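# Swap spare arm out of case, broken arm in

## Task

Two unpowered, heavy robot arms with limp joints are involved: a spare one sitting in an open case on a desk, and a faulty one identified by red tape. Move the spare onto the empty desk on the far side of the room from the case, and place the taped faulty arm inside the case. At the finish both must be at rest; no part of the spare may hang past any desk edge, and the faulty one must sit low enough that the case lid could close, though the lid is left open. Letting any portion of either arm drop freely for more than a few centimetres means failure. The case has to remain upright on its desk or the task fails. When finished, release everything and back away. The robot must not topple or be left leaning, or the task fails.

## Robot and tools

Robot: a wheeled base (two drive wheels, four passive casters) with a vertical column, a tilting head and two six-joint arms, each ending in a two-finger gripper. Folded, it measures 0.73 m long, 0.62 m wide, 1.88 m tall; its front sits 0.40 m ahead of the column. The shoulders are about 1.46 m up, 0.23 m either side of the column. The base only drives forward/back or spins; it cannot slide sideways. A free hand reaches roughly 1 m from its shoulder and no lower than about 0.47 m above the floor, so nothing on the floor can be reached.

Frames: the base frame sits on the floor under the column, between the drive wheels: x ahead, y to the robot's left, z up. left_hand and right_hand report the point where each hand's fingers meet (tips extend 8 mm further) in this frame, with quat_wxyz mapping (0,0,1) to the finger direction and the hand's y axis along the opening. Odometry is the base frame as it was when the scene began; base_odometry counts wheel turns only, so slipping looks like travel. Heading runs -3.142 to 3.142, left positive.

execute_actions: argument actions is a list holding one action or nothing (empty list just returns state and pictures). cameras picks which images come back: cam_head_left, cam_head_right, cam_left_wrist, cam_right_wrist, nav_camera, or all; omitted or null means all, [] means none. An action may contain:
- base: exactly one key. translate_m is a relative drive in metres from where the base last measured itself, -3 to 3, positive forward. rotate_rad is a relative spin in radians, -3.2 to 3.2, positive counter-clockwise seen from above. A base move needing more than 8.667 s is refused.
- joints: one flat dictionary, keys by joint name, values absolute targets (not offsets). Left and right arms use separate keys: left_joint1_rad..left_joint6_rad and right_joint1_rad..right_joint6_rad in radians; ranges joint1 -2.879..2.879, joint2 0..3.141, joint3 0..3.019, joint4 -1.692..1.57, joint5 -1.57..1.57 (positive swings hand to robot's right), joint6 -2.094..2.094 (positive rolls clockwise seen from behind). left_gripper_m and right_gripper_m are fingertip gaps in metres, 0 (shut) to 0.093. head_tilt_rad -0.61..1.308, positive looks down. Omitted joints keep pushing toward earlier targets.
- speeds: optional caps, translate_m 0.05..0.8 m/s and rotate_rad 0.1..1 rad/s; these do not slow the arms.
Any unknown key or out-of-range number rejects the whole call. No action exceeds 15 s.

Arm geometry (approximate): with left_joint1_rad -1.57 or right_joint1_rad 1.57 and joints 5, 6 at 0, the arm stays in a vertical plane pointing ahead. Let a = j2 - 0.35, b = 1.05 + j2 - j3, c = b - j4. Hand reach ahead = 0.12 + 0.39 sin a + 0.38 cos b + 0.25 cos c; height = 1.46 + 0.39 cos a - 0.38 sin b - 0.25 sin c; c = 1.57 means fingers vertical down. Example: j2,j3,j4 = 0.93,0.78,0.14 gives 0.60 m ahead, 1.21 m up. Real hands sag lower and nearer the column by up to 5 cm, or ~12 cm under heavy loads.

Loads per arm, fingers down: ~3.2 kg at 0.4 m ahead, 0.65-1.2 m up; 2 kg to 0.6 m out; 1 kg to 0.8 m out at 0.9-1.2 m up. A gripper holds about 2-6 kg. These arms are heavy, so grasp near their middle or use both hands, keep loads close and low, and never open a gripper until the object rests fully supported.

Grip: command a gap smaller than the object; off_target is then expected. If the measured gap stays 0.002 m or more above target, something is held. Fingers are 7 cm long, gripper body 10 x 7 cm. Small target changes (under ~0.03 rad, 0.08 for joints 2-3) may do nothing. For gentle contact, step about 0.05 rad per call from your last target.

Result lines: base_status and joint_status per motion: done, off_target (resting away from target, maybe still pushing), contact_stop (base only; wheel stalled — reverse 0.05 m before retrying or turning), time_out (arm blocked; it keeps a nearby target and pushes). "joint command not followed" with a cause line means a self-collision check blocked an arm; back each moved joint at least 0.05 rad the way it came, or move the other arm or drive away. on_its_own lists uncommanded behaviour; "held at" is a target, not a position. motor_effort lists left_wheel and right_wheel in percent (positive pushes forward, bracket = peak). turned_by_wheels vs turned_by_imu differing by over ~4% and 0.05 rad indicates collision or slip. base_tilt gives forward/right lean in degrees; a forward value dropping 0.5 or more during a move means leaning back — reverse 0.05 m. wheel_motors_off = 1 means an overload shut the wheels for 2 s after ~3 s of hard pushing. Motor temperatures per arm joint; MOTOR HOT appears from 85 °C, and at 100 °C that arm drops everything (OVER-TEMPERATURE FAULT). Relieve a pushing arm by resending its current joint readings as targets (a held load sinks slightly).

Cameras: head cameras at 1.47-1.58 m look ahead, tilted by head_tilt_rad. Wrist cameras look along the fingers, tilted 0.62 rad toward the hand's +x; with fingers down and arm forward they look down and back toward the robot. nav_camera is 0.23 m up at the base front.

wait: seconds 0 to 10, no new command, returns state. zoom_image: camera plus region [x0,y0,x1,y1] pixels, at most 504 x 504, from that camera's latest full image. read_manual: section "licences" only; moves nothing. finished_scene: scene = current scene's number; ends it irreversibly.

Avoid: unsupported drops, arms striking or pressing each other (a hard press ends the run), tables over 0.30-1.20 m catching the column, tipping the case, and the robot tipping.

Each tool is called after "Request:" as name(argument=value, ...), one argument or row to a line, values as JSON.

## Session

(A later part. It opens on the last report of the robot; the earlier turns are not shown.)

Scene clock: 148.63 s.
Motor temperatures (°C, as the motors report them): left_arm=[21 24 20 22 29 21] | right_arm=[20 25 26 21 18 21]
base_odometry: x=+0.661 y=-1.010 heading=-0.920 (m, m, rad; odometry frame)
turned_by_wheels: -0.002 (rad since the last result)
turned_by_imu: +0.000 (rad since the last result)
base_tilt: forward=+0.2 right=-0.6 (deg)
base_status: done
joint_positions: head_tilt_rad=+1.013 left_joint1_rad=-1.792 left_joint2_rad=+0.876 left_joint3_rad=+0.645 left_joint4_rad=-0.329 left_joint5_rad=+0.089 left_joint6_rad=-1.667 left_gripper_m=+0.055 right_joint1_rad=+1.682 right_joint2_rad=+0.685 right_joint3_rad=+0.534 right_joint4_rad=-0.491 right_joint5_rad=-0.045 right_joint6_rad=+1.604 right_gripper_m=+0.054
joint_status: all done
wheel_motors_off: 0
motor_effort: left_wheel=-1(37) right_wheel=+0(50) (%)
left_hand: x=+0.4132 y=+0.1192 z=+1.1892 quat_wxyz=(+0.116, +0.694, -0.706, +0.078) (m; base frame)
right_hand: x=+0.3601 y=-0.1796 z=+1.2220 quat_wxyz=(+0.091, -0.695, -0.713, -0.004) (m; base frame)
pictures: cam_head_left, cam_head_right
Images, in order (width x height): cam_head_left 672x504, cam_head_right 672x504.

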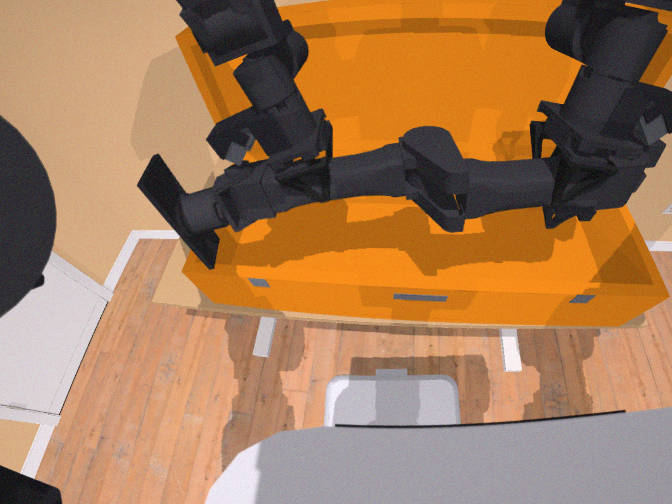

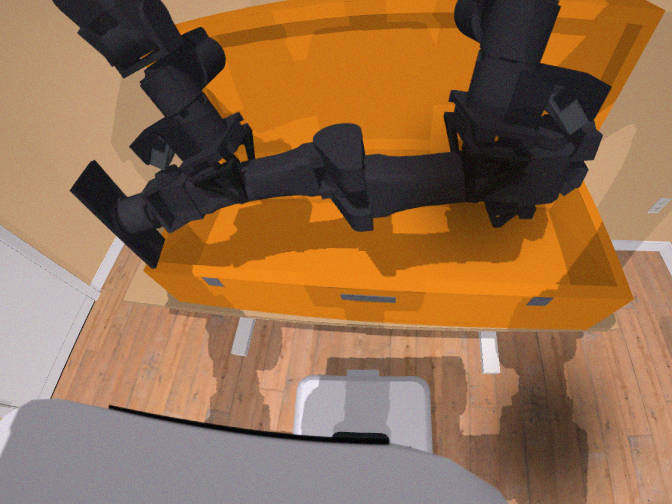

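Request:
execute_actions(
  actions=[
    {"base":{"translate_m":-0.15},"speeds":{"translate_m":0.06}},
  ],
  cameras=["cam_head_right"],
)

Request:
execute_actions(
  actions=[
    {"base":{"translate_m":-0.9},"speeds":{"translate_m":0.3}},
  ],
  cameras=["cam_head_right"],
)

Request:
execute_actions(
  actions=[
    {"base":{"rotate_rad":3.14},"speeds":{"rotate_rad":0.5},"joints":{"head_tilt_rad":0.8}},
  ],
  cameras=["cam_head_left","cam_head_right","nav_camera"],
)

Scene clock: 158.43 s.
Motor temperatures (°C, as the motors report them): left_arm=[21 24 20 22 27 21] | right_arm=[20 25 26 21 18 21]
base_odometry: x=+0.570 y=-0.891 heading=-0.920 (m, m, rad; odometry frame)
turned_by_wheels: +0.000 (rad since the last result)
turned_by_imu: +0.003 (rad since the last result)
base_tilt: forward=+0.1 right=-0.5 (deg)
base_status: done
joint_positions: head_tilt_rad=+1.013 left_joint1_rad=-1.793 left_joint2_rad=+0.879 left_joint3_rad=+0.646 left_joint4_rad=-0.327 left_joint5_rad=+0.089 left_joint6_rad=-1.672 left_gripper_m=+0.055 right_joint1_rad=+1.681 right_joint2_rad=+0.688 right_joint3_rad=+0.540 right_joint4_rad=-0.498 right_joint5_rad=-0.043 right_joint6_rad=+1.600 right_gripper_m=+0.054
joint_status: not commanded
wheel_motors_off: 0
motor_effort: left_wheel=-3(45) right_wheel=-2(27) (%)
left_hand: x=+0.4130 y=+0.1190 z=+1.1883 quat_wxyz=(+0.117, +0.696, -0.705, +0.078) (m; base frame)
right_hand: x=+0.3613 y=-0.1800 z=+1.2219 quat_wxyz=(+0.091, -0.694, -0.714, -0.002) (m; base frame)
pictures: cam_head_right
Images, in order (width x height): cam_head_right 672x504.

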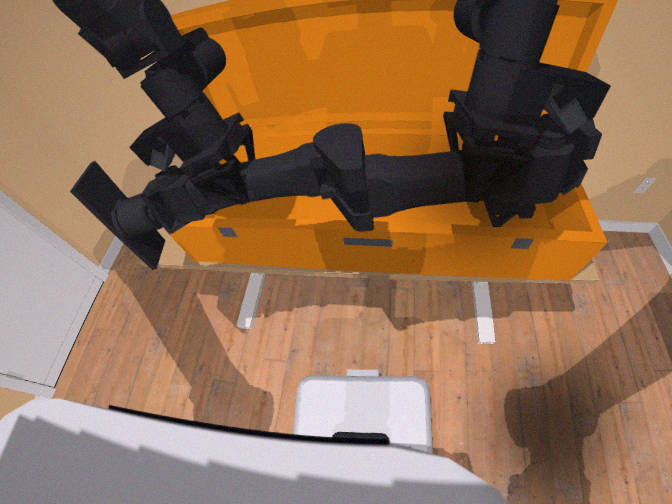

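Scene clock: 162.57 s.
Motor temperatures (°C, as the motors report them): left_arm=[21 25 20 22 26 21] | right_arm=[20 25 26 21 18 21]
base_odometry: x=+0.024 y=-0.175 heading=-0.919 (m, m, rad; odometry frame)
turned_by_wheels: +0.001 (rad since the last result)
turned_by_imu: +0.003 (rad since the last result)
base_tilt: forward=+0.2 right=-0.6 (deg)
base_status: done
joint_positions: head_tilt_rad=+1.013 left_joint1_rad=-1.793 left_joint2_rad=+0.881 left_joint3_rad=+0.645 left_joint4_rad=-0.326 left_joint5_rad=+0.089 left_joint6_rad=-1.676 left_gripper_m=+0.055 right_joint1_rad=+1.680 right_joint2_rad=+0.691 right_joint3_rad=+0.542 right_joint4_rad=-0.501 right_joint5_rad=-0.043 right_joint6_rad=+1.597 right_gripper_m=+0.054
joint_status: not commanded
wheel_motors_off: 0
motor_effort: left_wheel=+1(55) right_wheel=-1(47) (%)
left_hand: x=+0.4121 y=+0.1188 z=+1.1878 quat_wxyz=(+0.118, +0.697, -0.703, +0.077) (m; base frame)
right_hand: x=+0.3612 y=-0.1803 z=+1.2216 quat_wxyz=(+0.093, -0.693, -0.715, -0.001) (m; base frame)
pictures: cam_head_right
Images, in order (width x height): cam_head_right 672x504.

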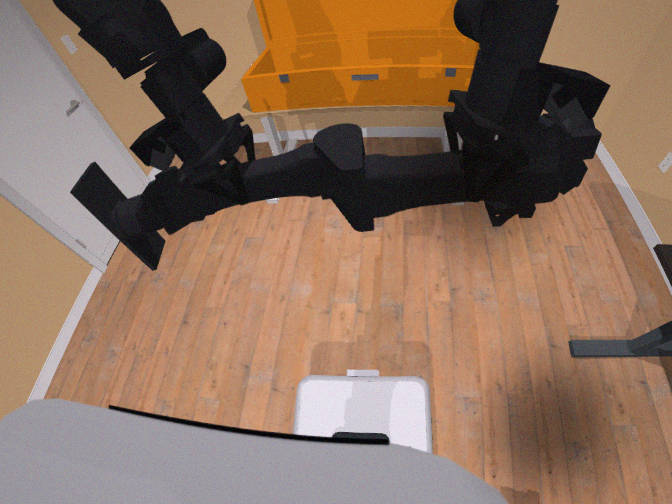

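Scene clock: 169.90 s.
Motor temperatures (°C, as the motors report them): left_arm=[21 25 20 22 26 22] | right_arm=[20 25 27 21 18 21]
base_odometry: x=+0.024 y=-0.175 heading=+2.220 (m, m, rad; odometry frame)
turned_by_wheels: +3.139 (rad since the last result)
turned_by_imu: +3.116 (rad since the last result)
base_tilt: forward=+0.2 right=-0.6 (deg)
base_status: done
joint_positions: head_tilt_rad=+0.816 left_joint1_rad=-1.794 left_joint2_rad=+0.881 left_joint3_rad=+0.645 left_joint4_rad=-0.326 left_joint5_rad=+0.088 left_joint6_rad=-1.676 left_gripper_m=+0.055 right_joint1_rad=+1.679 right_joint2_rad=+0.691 right_joint3_rad=+0.542 right_joint4_rad=-0.501 right_joint5_rad=-0.044 right_joint6_rad=+1.596 right_gripper_m=+0.054
joint_status: all done
wheel_motors_off: 0
motor_effort: left_wheel=-5(55) right_wheel=+4(53) (%)
left_hand: x=+0.4123 y=+0.1186 z=+1.1878 quat_wxyz=(+0.118, +0.697, -0.703, +0.077) (m; base frame)
right_hand: x=+0.3612 y=-0.1805 z=+1.2215 quat_wxyz=(+0.093, -0.693, -0.715, -0.001) (m; base frame)
pictures: cam_head_left, cam_head_right, nav_camera
Images, in order (width x height): cam_head_left 672x504, cam_head_right 672x504, nav_camera 672x504.

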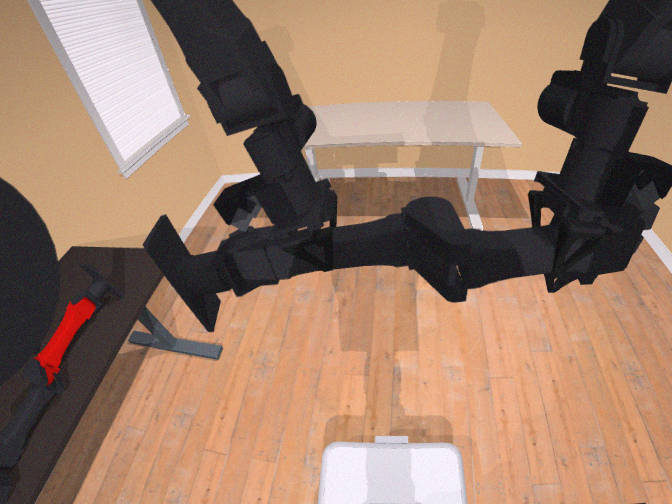

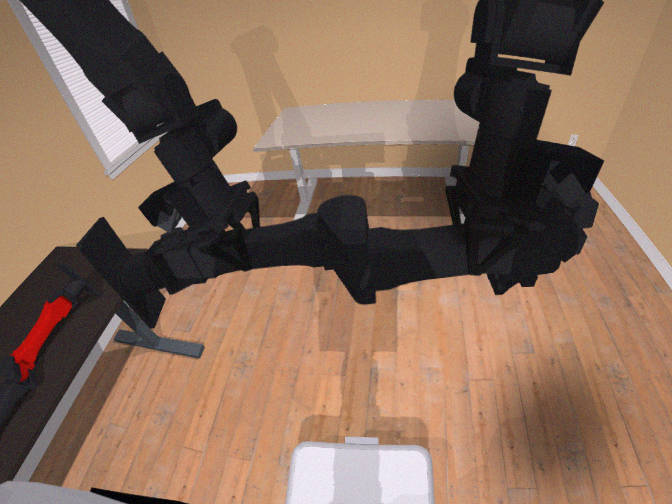

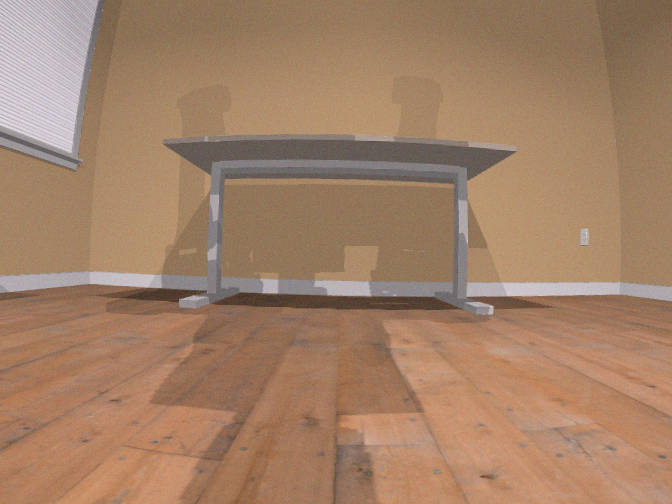

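Request:
execute_actions(
  actions=[
    {"base":{"rotate_rad":-0.07},"speeds":{"rotate_rad":0.3}},
  ],
  cameras=[],
)

Request:
execute_actions(
  actions=[
    {"base":{"translate_m":1.4},"speeds":{"translate_m":0.4},"joints":{"head_tilt_rad":1.0}},
  ],
  cameras=[],
)

Request:
execute_actions(
  actions=[
    {"base":{"rotate_rad":0.07},"speeds":{"rotate_rad":0.3}},
  ],
  cameras=["cam_head_left","cam_head_right","nav_camera"],
)

Scene clock: 177.97 s.
Motor temperatures (°C, as the motors report them): left_arm=[21 25 20 22 25 22] | right_arm=[20 25 27 21 18 21]
base_odometry: x=+0.024 y=-0.175 heading=+2.151 (m, m, rad; odometry frame)
turned_by_wheels: -0.069 (rad since the last result)
turned_by_imu: -0.068 (rad since the last result)
base_tilt: forward=+0.3 right=-0.5 (deg)
base_status: done
joint_positions: head_tilt_rad=+0.816 left_joint1_rad=-1.795 left_joint2_rad=+0.881 left_joint3_rad=+0.645 left_joint4_rad=-0.326 left_joint5_rad=+0.088 left_joint6_rad=-1.676 left_gripper_m=+0.055 right_joint1_rad=+1.676 right_joint2_rad=+0.691 right_joint3_rad=+0.542 right_joint4_rad=-0.501 right_joint5_rad=-0.046 right_joint6_rad=+1.595 right_gripper_m=+0.054
joint_status: not commanded
wheel_motors_off: 0
motor_effort: left_wheel=+7(27) right_wheel=-5(21) (%)
left_hand: x=+0.4123 y=+0.1180 z=+1.1879 quat_wxyz=(+0.118, +0.696, -0.704, +0.078) (m; base frame)
right_hand: x=+0.3613 y=-0.1810 z=+1.2215 quat_wxyz=(+0.093, -0.693, -0.715, -0.001) (m; base frame)
pictures: none
No camera images: the call's "cameras" was empty. Leave "cameras" out to get every camera's image.

Scene clock: 182.70 s.
Motor temperatures (°C, as the motors report them): left_arm=[21 25 20 22 25 22] | right_arm=[20 25 27 21 18 21]
base_odometry: x=-0.744 y=+0.995 heading=+2.153 (m, m, rad; odometry frame)
turned_by_wheels: +0.002 (rad since the last result)
turned_by_imu: +0.003 (rad since the last result)
base_tilt: forward=+0.3 right=-0.5 (deg)
base_status: done
joint_positions: head_tilt_rad=+1.001 left_joint1_rad=-1.795 left_joint2_rad=+0.882 left_joint3_rad=+0.655 left_joint4_rad=-0.325 left_joint5_rad=+0.086 left_joint6_rad=-1.675 left_gripper_m=+0.055 right_joint1_rad=+1.676 right_joint2_rad=+0.692 right_joint3_rad=+0.553 right_joint4_rad=-0.500 right_joint5_rad=-0.044 right_joint6_rad=+1.593 right_gripper_m=+0.054
joint_status: all done
wheel_motors_off: 0
motor_effort: left_wheel=+1(75) right_wheel=-2(48) (%)
left_hand: x=+0.4180 y=+0.1177 z=+1.1886 quat_wxyz=(+0.114, +0.697, -0.704, +0.081) (m; base frame)
right_hand: x=+0.3679 y=-0.1812 z=+1.2224 quat_wxyz=(+0.088, -0.692, -0.716, -0.004) (m; base frame)
pictures: none
No camera images: the call's "cameras" was empty. Leave "cameras" out to get every camera's image.

Scene clock: 184.00 s.
Motor temperatures (°C, as the motors report them): left_arm=[21 25 20 22 25 22] | right_arm=[20 25 27 21 18 21]
base_odometry: x=-0.745 y=+0.995 heading=+2.221 (m, m, rad; odometry frame)
turned_by_wheels: +0.068 (rad since the last result)
turned_by_imu: +0.068 (rad since the last result)
base_tilt: forward=+0.1 right=-0.5 (deg)
base_status: done
joint_positions: head_tilt_rad=+1.001 left_joint1_rad=-1.795 left_joint2_rad=+0.882 left_joint3_rad=+0.654 left_joint4_rad=-0.324 left_joint5_rad=+0.087 left_joint6_rad=-1.677 left_gripper_m=+0.055 right_joint1_rad=+1.676 right_joint2_rad=+0.692 right_joint3_rad=+0.553 right_joint4_rad=-0.500 right_joint5_rad=-0.043 right_joint6_rad=+1.592 right_gripper_m=+0.054
joint_status: not commanded
wheel_motors_off: 0
motor_effort: left_wheel=+0(51) right_wheel=+2(39) (%)
left_hand: x=+0.4176 y=+0.1177 z=+1.1885 quat_wxyz=(+0.115, +0.697, -0.703, +0.081) (m; base frame)
right_hand: x=+0.3679 y=-0.1814 z=+1.2224 quat_wxyz=(+0.088, -0.692, -0.716, -0.004) (m; base frame)
pictures: cam_head_left, cam_head_right, nav_camera
Images, in order (width x height): cam_head_left 672x504, cam_head_right 672x504, nav_camera 672x504.

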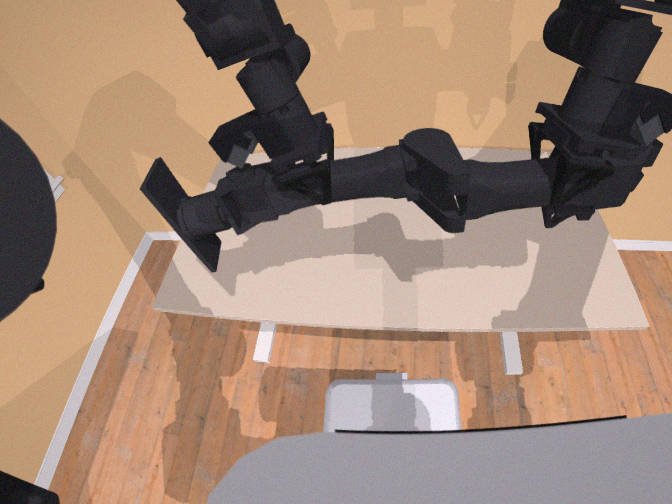

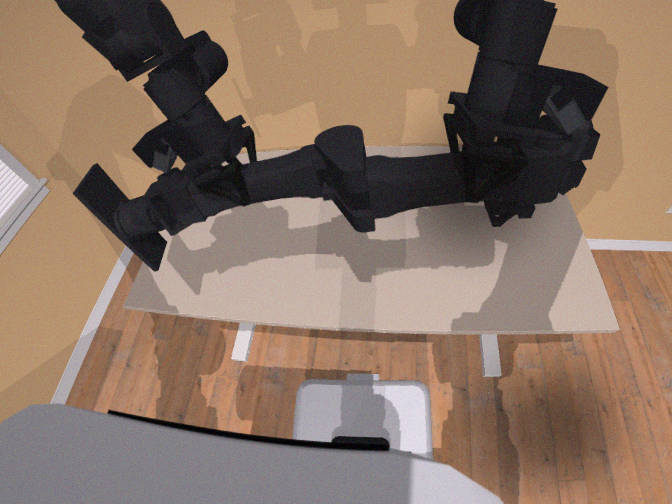

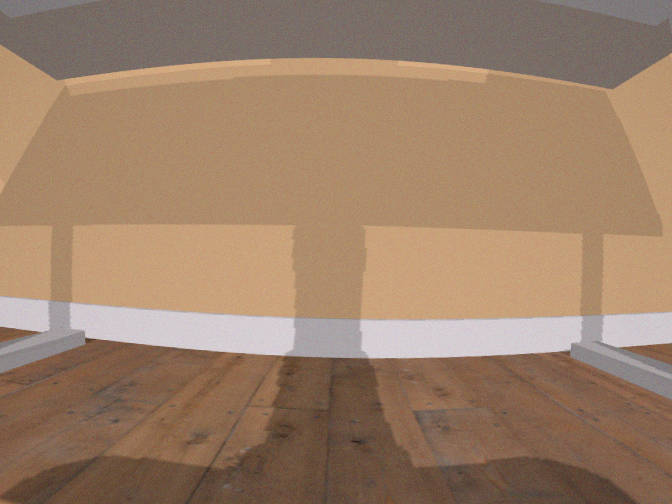

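Request:
execute_actions(
  actions=[
    {"base":{"translate_m":0.27},"speeds":{"translate_m":0.15},"joints":{"left_joint1_rad":-1.75,"left_joint2_rad":1.05,"left_joint3_rad":0.76,"left_joint4_rad":-0.17,"right_joint2_rad":1.0,"right_joint3_rad":0.62,"right_joint4_rad":-0.15}},
  ],
  cameras=["cam_head_left"],
)

Request:
execute_actions(
  actions=[
    {"base":{"rotate_rad":-0.2},"speeds":{"rotate_rad":0.2},"joints":{"left_joint1_rad":-1.73,"left_joint5_rad":0.02,"left_joint2_rad":1.29,"left_joint3_rad":0.835,"left_joint4_rad":0.0,"right_joint2_rad":1.37,"right_joint3_rad":0.715,"right_joint4_rad":0.2,"head_tilt_rad":1.2}},
  ],
  cameras=["cam_head_left","cam_head_right","nav_camera"],
)

Scene clock: 197.20 s.
Motor temperatures (°C, as the motors report them): left_arm=[21 25 20 22 25 22] | right_arm=[20 25 26 21 18 21]
base_odometry: x=-0.908 y=+1.210 heading=+2.222 (m, m, rad; odometry frame)
turned_by_wheels: +0.001 (rad since the last result)
turned_by_imu: +0.003 (rad since the last result)
base_tilt: forward=+0.2 right=-0.6 (deg)
base_status: done
joint_positions: head_tilt_rad=+1.001 left_joint1_rad=-1.756 left_joint2_rad=+1.162 left_joint3_rad=+0.753 left_joint4_rad=-0.163 left_joint5_rad=+0.053 left_joint6_rad=-1.649 left_gripper_m=+0.055 right_joint1_rad=+1.665 right_joint2_rad=+1.096 right_joint3_rad=+0.617 right_joint4_rad=-0.144 right_joint5_rad=-0.051 right_joint6_rad=+1.594 right_gripper_m=+0.054
joint_status: all done
wheel_motors_off: 0
motor_effort: left_wheel=+2(68) right_wheel=-1(40) (%)
left_hand: x=+0.4312 y=+0.1253 z=+1.1040 quat_wxyz=(+0.094, +0.697, -0.709, +0.053) (m; base frame)
right_hand: x=+0.3772 y=-0.1747 z=+1.1142 quat_wxyz=(+0.082, -0.696, -0.714, -0.009) (m; base frame)
pictures: cam_head_left
Images, in order (width x height): cam_head_left 672x504.

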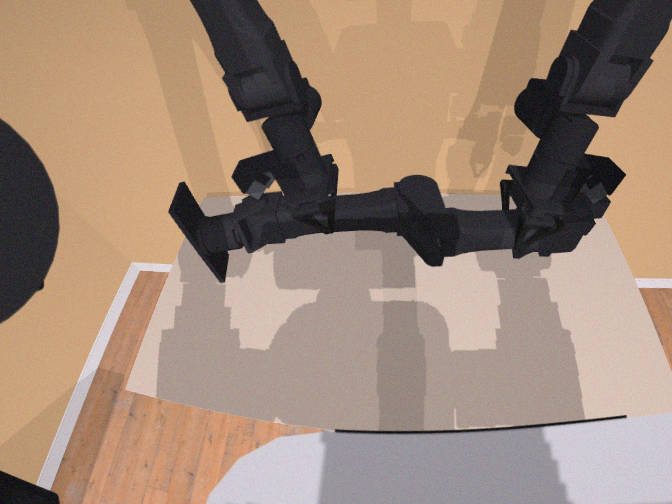

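Scene clock: 198.83 s.
Motor temperatures (°C, as the motors report them): left_arm=[21 26 20 22 25 22] | right_arm=[20 25 26 21 18 21]
base_odometry: x=-0.908 y=+1.210 heading=+2.024 (m, m, rad; odometry frame)
turned_by_wheels: -0.198 (rad since the last result)
turned_by_imu: -0.194 (rad since the last result)
base_tilt: forward=+0.2 right=-0.6 (deg)
base_status: done
joint_positions: head_tilt_rad=+1.198 left_joint1_rad=-1.733 left_joint2_rad=+1.396 left_joint3_rad=+0.849 left_joint4_rad=-0.003 left_joint5_rad=+0.015 left_joint6_rad=-1.629 left_gripper_m=+0.054 right_joint1_rad=+1.662 right_joint2_rad=+1.471 right_joint3_rad=+0.734 right_joint4_rad=+0.188 right_joint5_rad=-0.053 right_joint6_rad=+1.594 right_gripper_m=+0.054
joint_status: all done
wheel_motors_off: 0
motor_effort: left_wheel=+0(48) right_wheel=+0(50) (%)
left_hand: x=+0.4386 y=+0.1316 z=+1.0270 quat_wxyz=(+0.065, +0.696, -0.714, +0.044) (m; base frame)
right_hand: x=+0.3827 y=-0.1668 z=+1.0060 quat_wxyz=(+0.056, -0.697, -0.714, -0.037) (m; base frame)
pictures: cam_head_left, cam_head_right, nav_camera
Images, in order (width x height): cam_head_left 672x504, cam_head_right 672x504, nav_camera 672x504.

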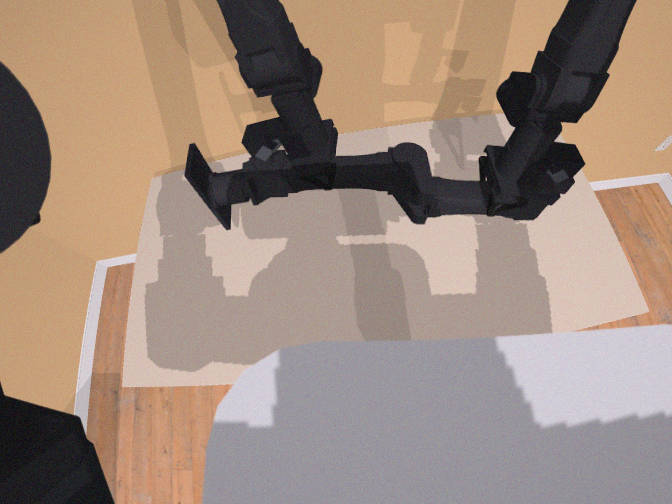

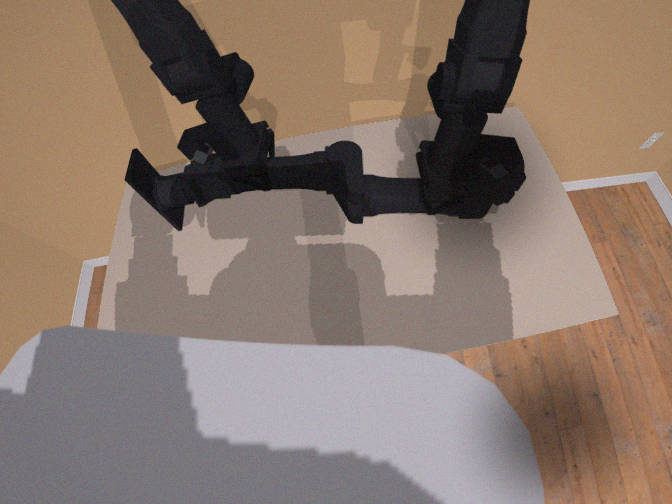

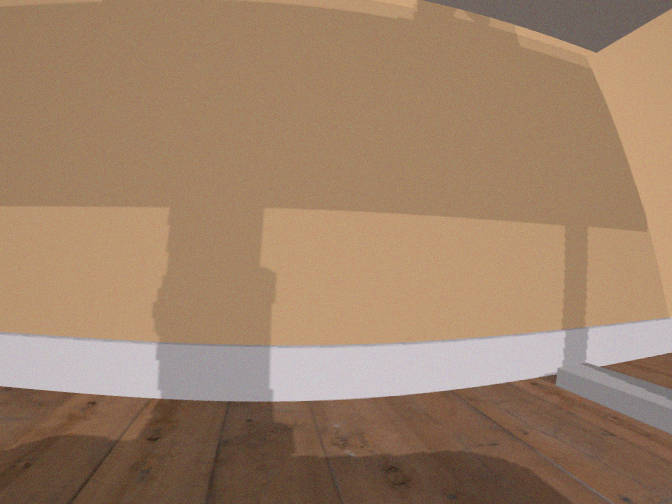

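Request:
execute_actions(
  actions=[
    {"joints":{"left_joint2_rad":1.45,"left_joint3_rad":0.83,"left_joint4_rad":0.13,"right_joint2_rad":1.56,"right_joint3_rad":0.725,"right_joint4_rad":0.34}},
  ],
  cameras=["cam_head_left"],
)

Request:
execute_actions(
  actions=[
    {"base":{"rotate_rad":0.2},"speeds":{"rotate_rad":0.15},"joints":{"left_joint2_rad":1.53,"left_joint3_rad":0.86,"left_joint4_rad":0.2,"right_joint2_rad":1.63,"right_joint3_rad":0.75,"right_joint4_rad":0.39}},
  ],
  cameras=["cam_head_left","cam_head_right"],
)

Request:
zoom_image(
  camera="cam_head_right",
  region=[350,100,650,330],
)

Scene clock: 208.47 s.
Motor temperatures (°C, as the motors report them): left_arm=[21 26 19 22 24 22] | right_arm=[20 26 26 21 18 21]
base_odometry: x=-0.908 y=+1.210 heading=+2.024 (m, m, rad; odometry frame)
turned_by_wheels: +0.000 (rad since the last result)
turned_by_imu: +0.002 (rad since the last result)
base_tilt: forward=+0.2 right=-0.5 (deg)
base_status: not commanded
joint_positions: head_tilt_rad=+1.198 left_joint1_rad=-1.731 left_joint2_rad=+1.556 left_joint3_rad=+0.859 left_joint4_rad=+0.130 left_joint5_rad=+0.010 left_joint6_rad=-1.628 left_gripper_m=+0.054 right_joint1_rad=+1.657 right_joint2_rad=+1.651 right_joint3_rad=+0.761 right_joint4_rad=+0.326 right_joint5_rad=-0.051 right_joint6_rad=+1.595 right_gripper_m=+0.054
joint_status: all done
wheel_motors_off: 0
motor_effort: left_wheel=+4(5) right_wheel=-3(3) (%)
left_hand: x=+0.4036 y=+0.1296 z=+0.9771 quat_wxyz=(+0.068, +0.696, -0.714, +0.035) (m; base frame)
right_hand: x=+0.3467 y=-0.1678 z=+0.9578 quat_wxyz=(+0.059, -0.699, -0.712, -0.029) (m; base frame)
pictures: cam_head_left
Images, in order (width x height): cam_head_left 672x504.

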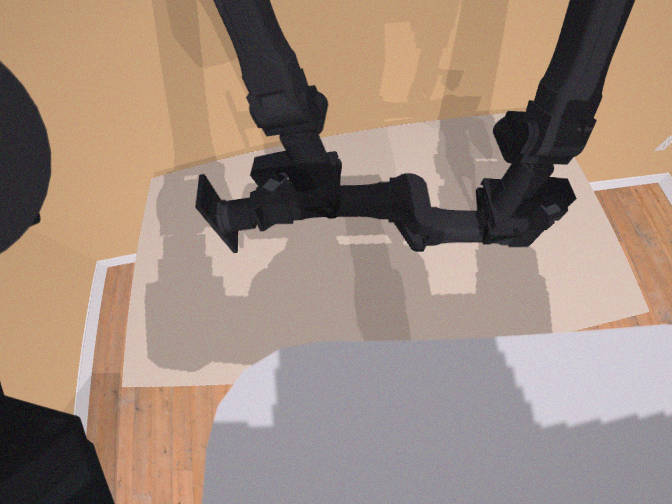

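Scene clock: 210.40 s.
Motor temperatures (°C, as the motors report them): left_arm=[21 26 19 22 24 22] | right_arm=[20 26 26 21 18 21]
base_odometry: x=-0.908 y=+1.210 heading=+2.222 (m, m, rad; odometry frame)
turned_by_wheels: +0.198 (rad since the last result)
turned_by_imu: +0.195 (rad since the last result)
base_tilt: forward=+0.2 right=-0.6 (deg)
base_status: done
joint_positions: head_tilt_rad=+1.198 left_joint1_rad=-1.727 left_joint2_rad=+1.614 left_joint3_rad=+0.894 left_joint4_rad=+0.196 left_joint5_rad=+0.013 left_joint6_rad=-1.619 left_gripper_m=+0.054 right_joint1_rad=+1.656 right_joint2_rad=+1.694 right_joint3_rad=+0.793 right_joint4_rad=+0.374 right_joint5_rad=-0.038 right_joint6_rad=+1.595 right_gripper_m=+0.054
joint_status: all done
wheel_motors_off: 0
motor_effort: left_wheel=+0(39) right_wheel=+1(48) (%)
left_hand: x=+0.4129 y=+0.1282 z=+0.9573 quat_wxyz=(+0.054, +0.695, -0.716, +0.051) (m; base frame)
right_hand: x=+0.3558 y=-0.1693 z=+0.9427 quat_wxyz=(+0.042, -0.699, -0.713, -0.037) (m; base frame)
pictures: cam_head_left, cam_head_right
Images, in order (width x height): cam_head_left 672x504, cam_head_right 672x504.

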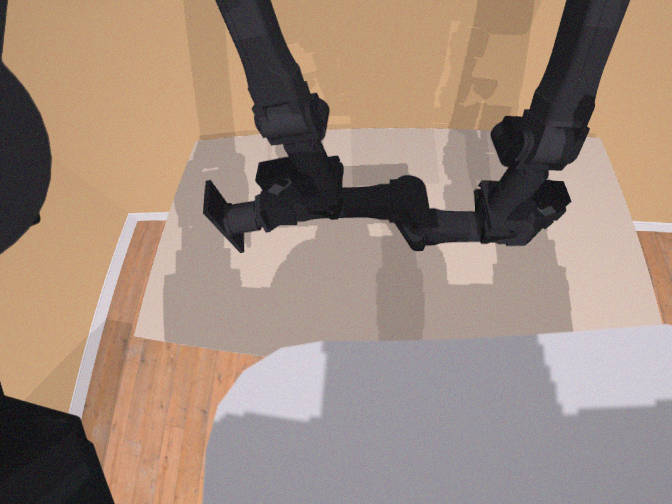

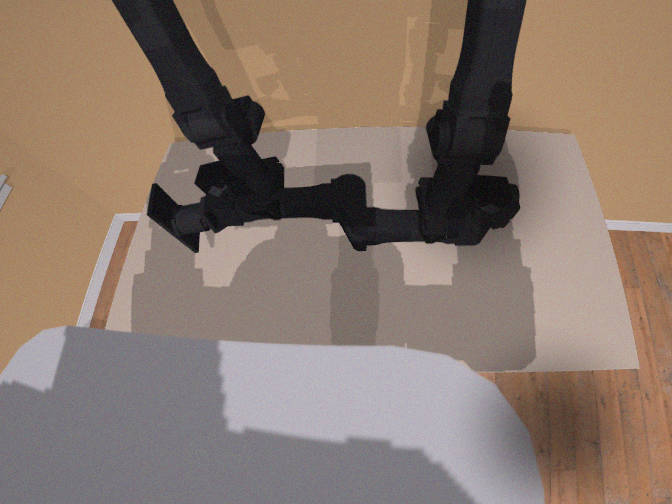

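Region (350, 100, 650, 330) of cam_head_right's 672x504 image, scaled by 1.680, with more detail than that image has; it fills the top 386 rows of this view, and the rest is white.

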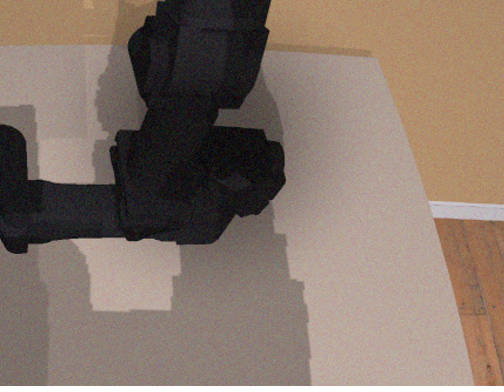

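Request:
execute_actions(
  actions=[
    {"base":{"rotate_rad":0.12},"speeds":{"rotate_rad":0.15},"joints":{"left_joint1_rad":-1.67,"right_joint1_rad":1.61,"left_joint2_rad":1.64,"left_joint3_rad":0.93,"left_joint4_rad":0.24,"right_joint2_rad":1.74,"right_joint3_rad":0.83,"right_joint4_rad":0.42}},
  ],
  cameras=["cam_head_left","cam_head_right"],
)

Scene clock: 216.53 s.
Motor temperatures (°C, as the motors report them): left_arm=[21 26 20 22 24 22] | right_arm=[20 26 26 21 18 21]
base_odometry: x=-0.909 y=+1.210 heading=+2.340 (m, m, rad; odometry frame)
turned_by_wheels: +0.118 (rad since the last result)
turned_by_imu: +0.117 (rad since the last result)
base_tilt: forward=+0.3 right=-0.6 (deg)
base_status: done
joint_positions: head_tilt_rad=+1.198 left_joint1_rad=-1.710 left_joint2_rad=+1.735 left_joint3_rad=+0.979 left_joint4_rad=+0.242 left_joint5_rad=+0.040 left_joint6_rad=-1.619 left_gripper_m=+0.054 right_joint1_rad=+1.645 right_joint2_rad=+1.789 right_joint3_rad=+0.867 right_joint4_rad=+0.411 right_joint5_rad=-0.048 right_joint6_rad=+1.581 right_gripper_m=+0.054
joint_status: all done
wheel_motors_off: 0
motor_effort: left_wheel=+0(50) right_wheel=+0(47) (%)
left_hand: x=+0.4127 y=+0.1286 z=+0.9145 quat_wxyz=(+0.056, +0.697, -0.712, +0.058) (m; base frame)
right_hand: x=+0.3589 y=-0.1714 z=+0.9096 quat_wxyz=(+0.036, -0.697, -0.715, -0.044) (m; base frame)
pictures: cam_head_left, cam_head_right
Images, in order (width x height): cam_head_left 672x504, cam_head_right 672x504.

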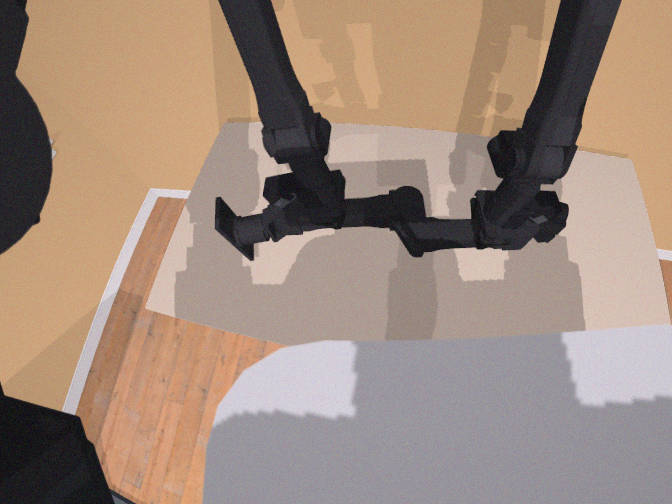

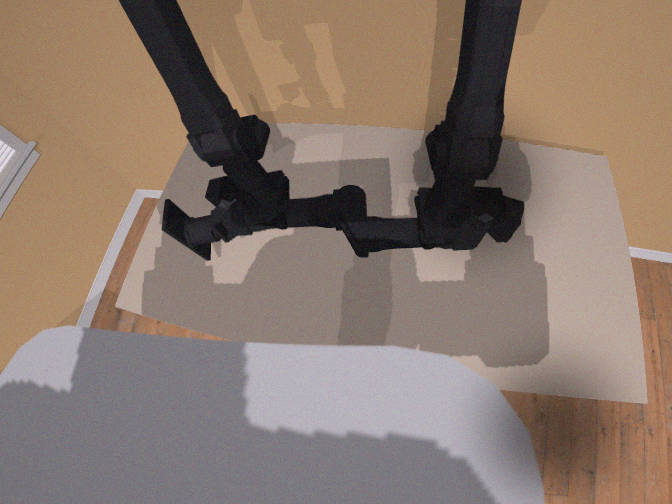

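Request:
execute_actions(
  actions=[
    {"base":{"rotate_rad":0.1},"speeds":{"rotate_rad":0.15},"joints":{"left_joint1_rad":-1.58,"right_joint1_rad":1.5,"right_joint5_rad":-0.1,"right_joint2_rad":1.7,"left_joint2_rad":1.6}},
  ],
  cameras=["cam_head_left","cam_head_right"],
)

Request:
zoom_image(
  camera="cam_head_right",
  region=[350,120,650,330],
)

Scene clock: 224.23 s.
Motor temperatures (°C, as the motors report them): left_arm=[21 27 20 22 25 22] | right_arm=[20 26 26 21 19 21]
base_odometry: x=-0.909 y=+1.211 heading=+2.439 (m, m, rad; odometry frame)
turned_by_wheels: +0.099 (rad since the last result)
turned_by_imu: +0.098 (rad since the last result)
base_tilt: forward=+0.2 right=-0.5 (deg)
base_status: done
joint_positions: head_tilt_rad=+1.198 left_joint1_rad=-1.697 left_joint2_rad=+1.717 left_joint3_rad=+0.972 left_joint4_rad=+0.238 left_joint5_rad=+0.069 left_joint6_rad=-1.609 left_gripper_m=+0.054 right_joint1_rad=+1.619 right_joint2_rad=+1.788 right_joint3_rad=+0.869 right_joint4_rad=+0.411 right_joint5_rad=-0.143 right_joint6_rad=+1.570 right_gripper_m=+0.054
joint_status: left_joint1_rad time_out (moved +0.013 of +0.130); right_joint1_rad time_out (moved -0.027 of -0.145); right_joint5_rad time_out (moved -0.095 of -0.052); the others done
wheel_motors_off: 0
on_its_own: left_joint1_rad reads -1.697 and still pushes toward -1.580 since a time_out; right_joint1_rad reads +1.619 and still pushes toward +1.500 since a time_out; right_joint5_rad reads -0.143 and still pushes toward -0.100 since a time_out
motor_effort: left_wheel=-1(63) right_wheel=+0(25) (%)
left_hand: x=+0.4177 y=+0.1323 z=+0.9201 quat_wxyz=(+0.059, +0.696, -0.713, +0.067) (m; base frame)
right_hand: x=+0.3615 y=-0.1716 z=+0.9108 quat_wxyz=(+0.060, -0.695, -0.713, -0.070) (m; base frame)
pictures: cam_head_left, cam_head_right
Images, in order (width x height): cam_head_left 672x504, cam_head_right 672x504.

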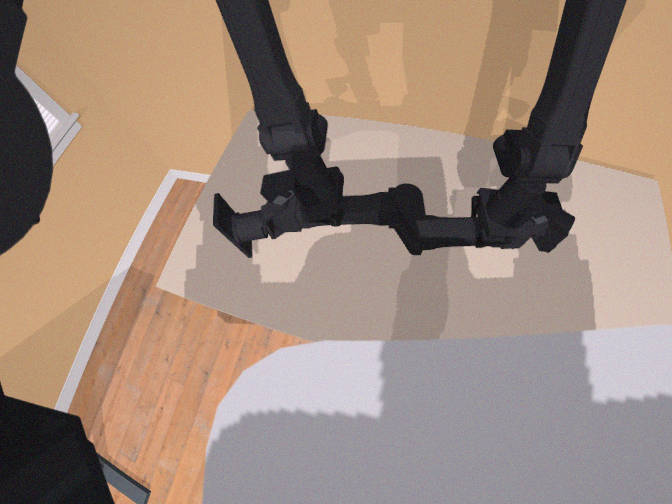

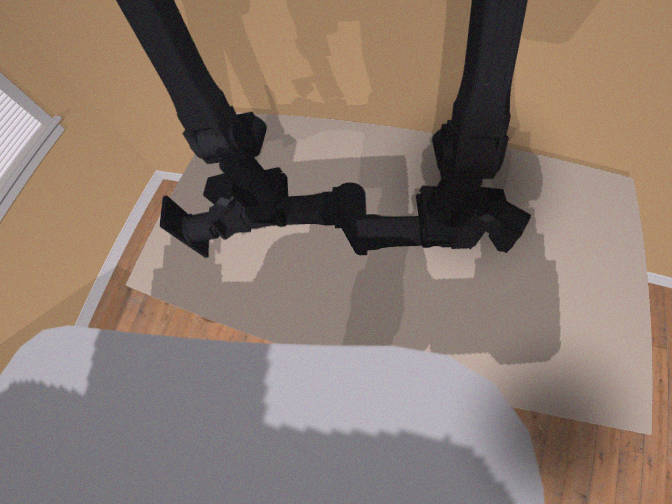

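Region (350, 120, 650, 330) of cam_head_right's 672x504 image, scaled by 1.680, with more detail than that image has; it fills the top 353 rows of this view, and the rest is white.

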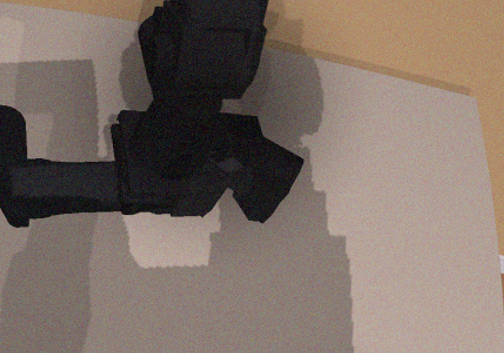

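Request:
execute_actions(
  actions=[
    {"joints":{"left_joint1_rad":-1.6,"right_joint1_rad":1.52,"right_joint5_rad":-0.12,"left_joint2_rad":1.68,"left_joint3_rad":0.99,"left_joint4_rad":0.25,"right_joint2_rad":1.84,"right_joint3_rad":0.94,"right_joint4_rad":0.43}},
  ],
  cameras=["cam_head_left","cam_head_right"],
)

Request:
zoom_image(
  camera="cam_head_right",
  region=[350,120,650,330],
)

Scene clock: 233.47 s.
Motor temperatures (°C, as the motors report them): left_arm=[21 27 20 22 26 21] | right_arm=[20 26 26 21 20 21]
base_odometry: x=-0.909 y=+1.211 heading=+2.438 (m, m, rad; odometry frame)
turned_by_wheels: +0.000 (rad since the last result)
turned_by_imu: +0.002 (rad since the last result)
base_tilt: forward=+0.2 right=-0.6 (deg)
base_status: not commanded
joint_positions: head_tilt_rad=+1.198 left_joint1_rad=-1.685 left_joint2_rad=+1.786 left_joint3_rad=+1.042 left_joint4_rad=+0.256 left_joint5_rad=+0.059 left_joint6_rad=-1.602 left_gripper_m=+0.054 right_joint1_rad=+1.626 right_joint2_rad=+1.816 right_joint3_rad=+0.910 right_joint4_rad=+0.412 right_joint5_rad=-0.157 right_joint6_rad=+1.581 right_gripper_m=+0.054
joint_status: left_joint1_rad time_out (moved +0.012 of +0.097); right_joint1_rad time_out (moved +0.008 of -0.099); right_joint5_rad time_out (moved -0.014 of +0.023); the others done
wheel_motors_off: 0
on_its_own: left_joint1_rad reads -1.685 and still pushes toward -1.600 since a time_out; right_joint1_rad reads +1.626 and still pushes toward +1.520 since a time_out; right_joint5_rad reads -0.157 and still pushes toward -0.120 since a time_out
motor_effort: left_wheel=-3(4) right_wheel=+5(5) (%)
left_hand: x=+0.4277 y=+0.1387 z=+0.8931 quat_wxyz=(+0.045, +0.696, -0.714, +0.067) (m; base frame)
right_hand: x=+0.3700 y=-0.1638 z=+0.8991 quat_wxyz=(+0.063, -0.696, -0.710, -0.082) (m; base frame)
pictures: cam_head_left, cam_head_right
Images, in order (width x height): cam_head_left 672x504, cam_head_right 672x504.

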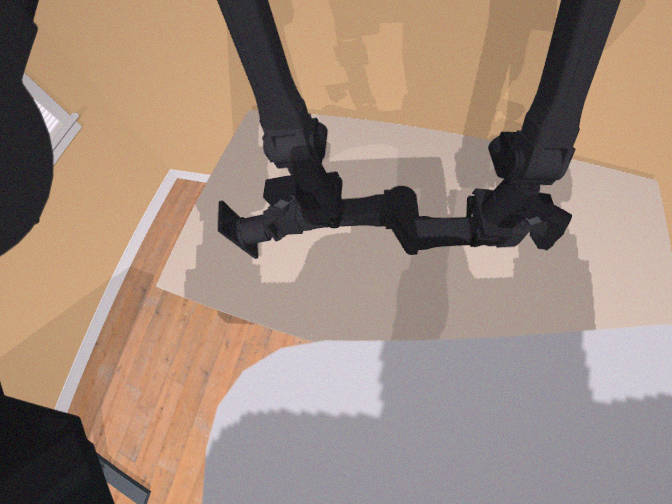

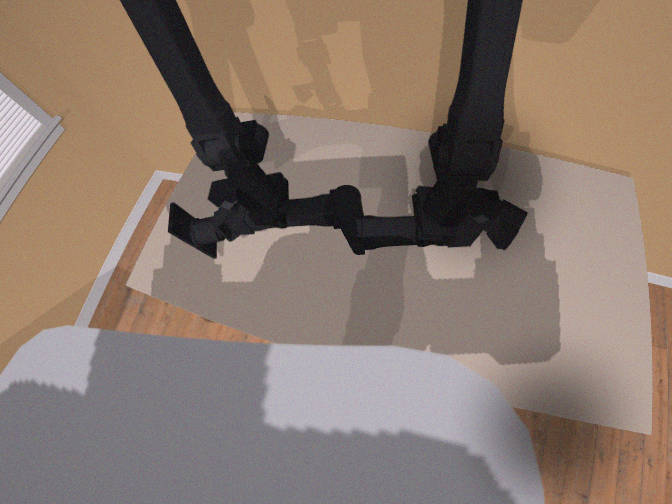

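Region (350, 120, 650, 330) of cam_head_right's 672x504 image, scaled by 1.680, with more detail than that image has; it fills the top 353 rows of this view, and the rest is white.

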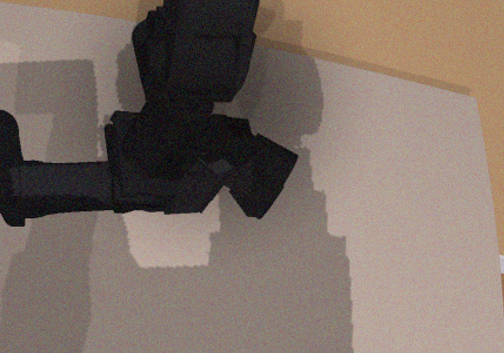

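Request:
execute_actions(
  actions=[
    {"joints":{"left_joint1_rad":-1.72,"right_joint1_rad":1.66,"right_joint5_rad":-0.04,"left_joint5_rad":0.02,"left_joint2_rad":1.3,"left_joint3_rad":0.835,"left_joint4_rad":0.0,"right_joint2_rad":1.3,"right_joint3_rad":0.68,"right_joint4_rad":0.14,"head_tilt_rad":0.9}},
  ],
  cameras=["cam_head_left","cam_head_right"],
)

Request:
zoom_image(
  camera="cam_head_left",
  region=[372,200,672,450],
)

Scene clock: 248.43 s.
Motor temperatures (°C, as the motors report them): left_arm=[21 28 20 22 26 21] | right_arm=[20 25 25 21 21 21]
base_odometry: x=-0.909 y=+1.211 heading=+2.438 (m, m, rad; odometry frame)
turned_by_wheels: +0.000 (rad since the last result)
turned_by_imu: +0.002 (rad since the last result)
base_tilt: forward=+0.2 right=-0.7 (deg)
base_status: not commanded
joint_positions: head_tilt_rad=+0.915 left_joint1_rad=-1.724 left_joint2_rad=+1.382 left_joint3_rad=+0.842 left_joint4_rad=+0.007 left_joint5_rad=+0.036 left_joint6_rad=-1.638 left_gripper_m=+0.054 right_joint1_rad=+1.670 right_joint2_rad=+1.393 right_joint3_rad=+0.702 right_joint4_rad=+0.142 right_joint5_rad=-0.033 right_joint6_rad=+1.596 right_gripper_m=+0.054
joint_status: all done
wheel_motors_off: 0
motor_effort: left_wheel=-6(7) right_wheel=+4(7) (%)
left_hand: x=+0.4426 y=+0.1332 z=+1.0312 quat_wxyz=(+0.065, +0.701, -0.708, +0.054) (m; base frame)
right_hand: x=+0.3853 y=-0.1674 z=+1.0291 quat_wxyz=(+0.052, -0.697, -0.715, -0.032) (m; base frame)
pictures: cam_head_left, cam_head_right
Images, in order (width x height): cam_head_left 672x504, cam_head_right 672x504.

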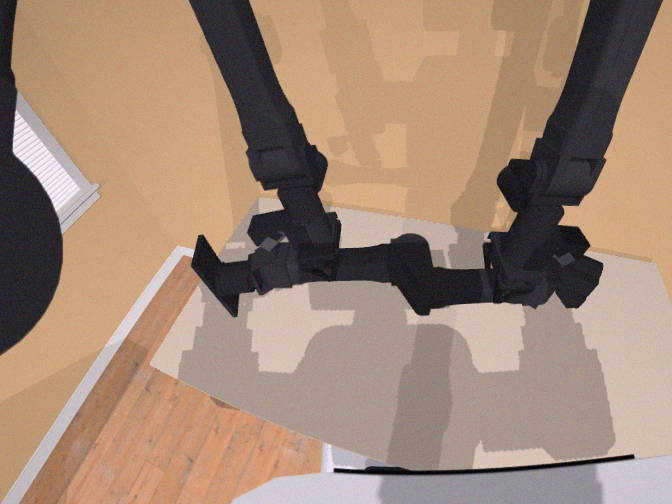

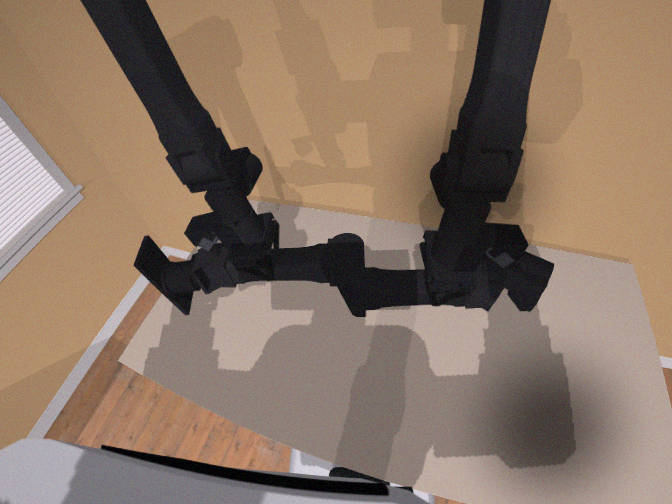

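Region (372, 200, 672, 450) of cam_head_left's 672x504 image, scaled by 1.680, with more detail than that image has.

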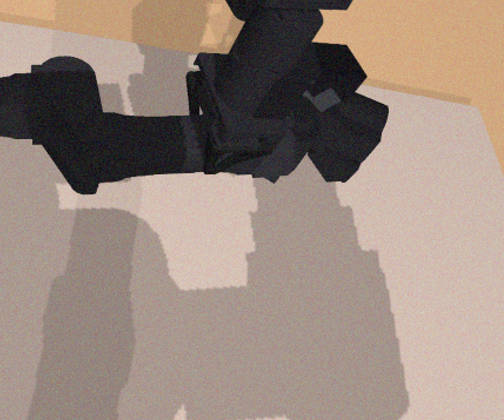

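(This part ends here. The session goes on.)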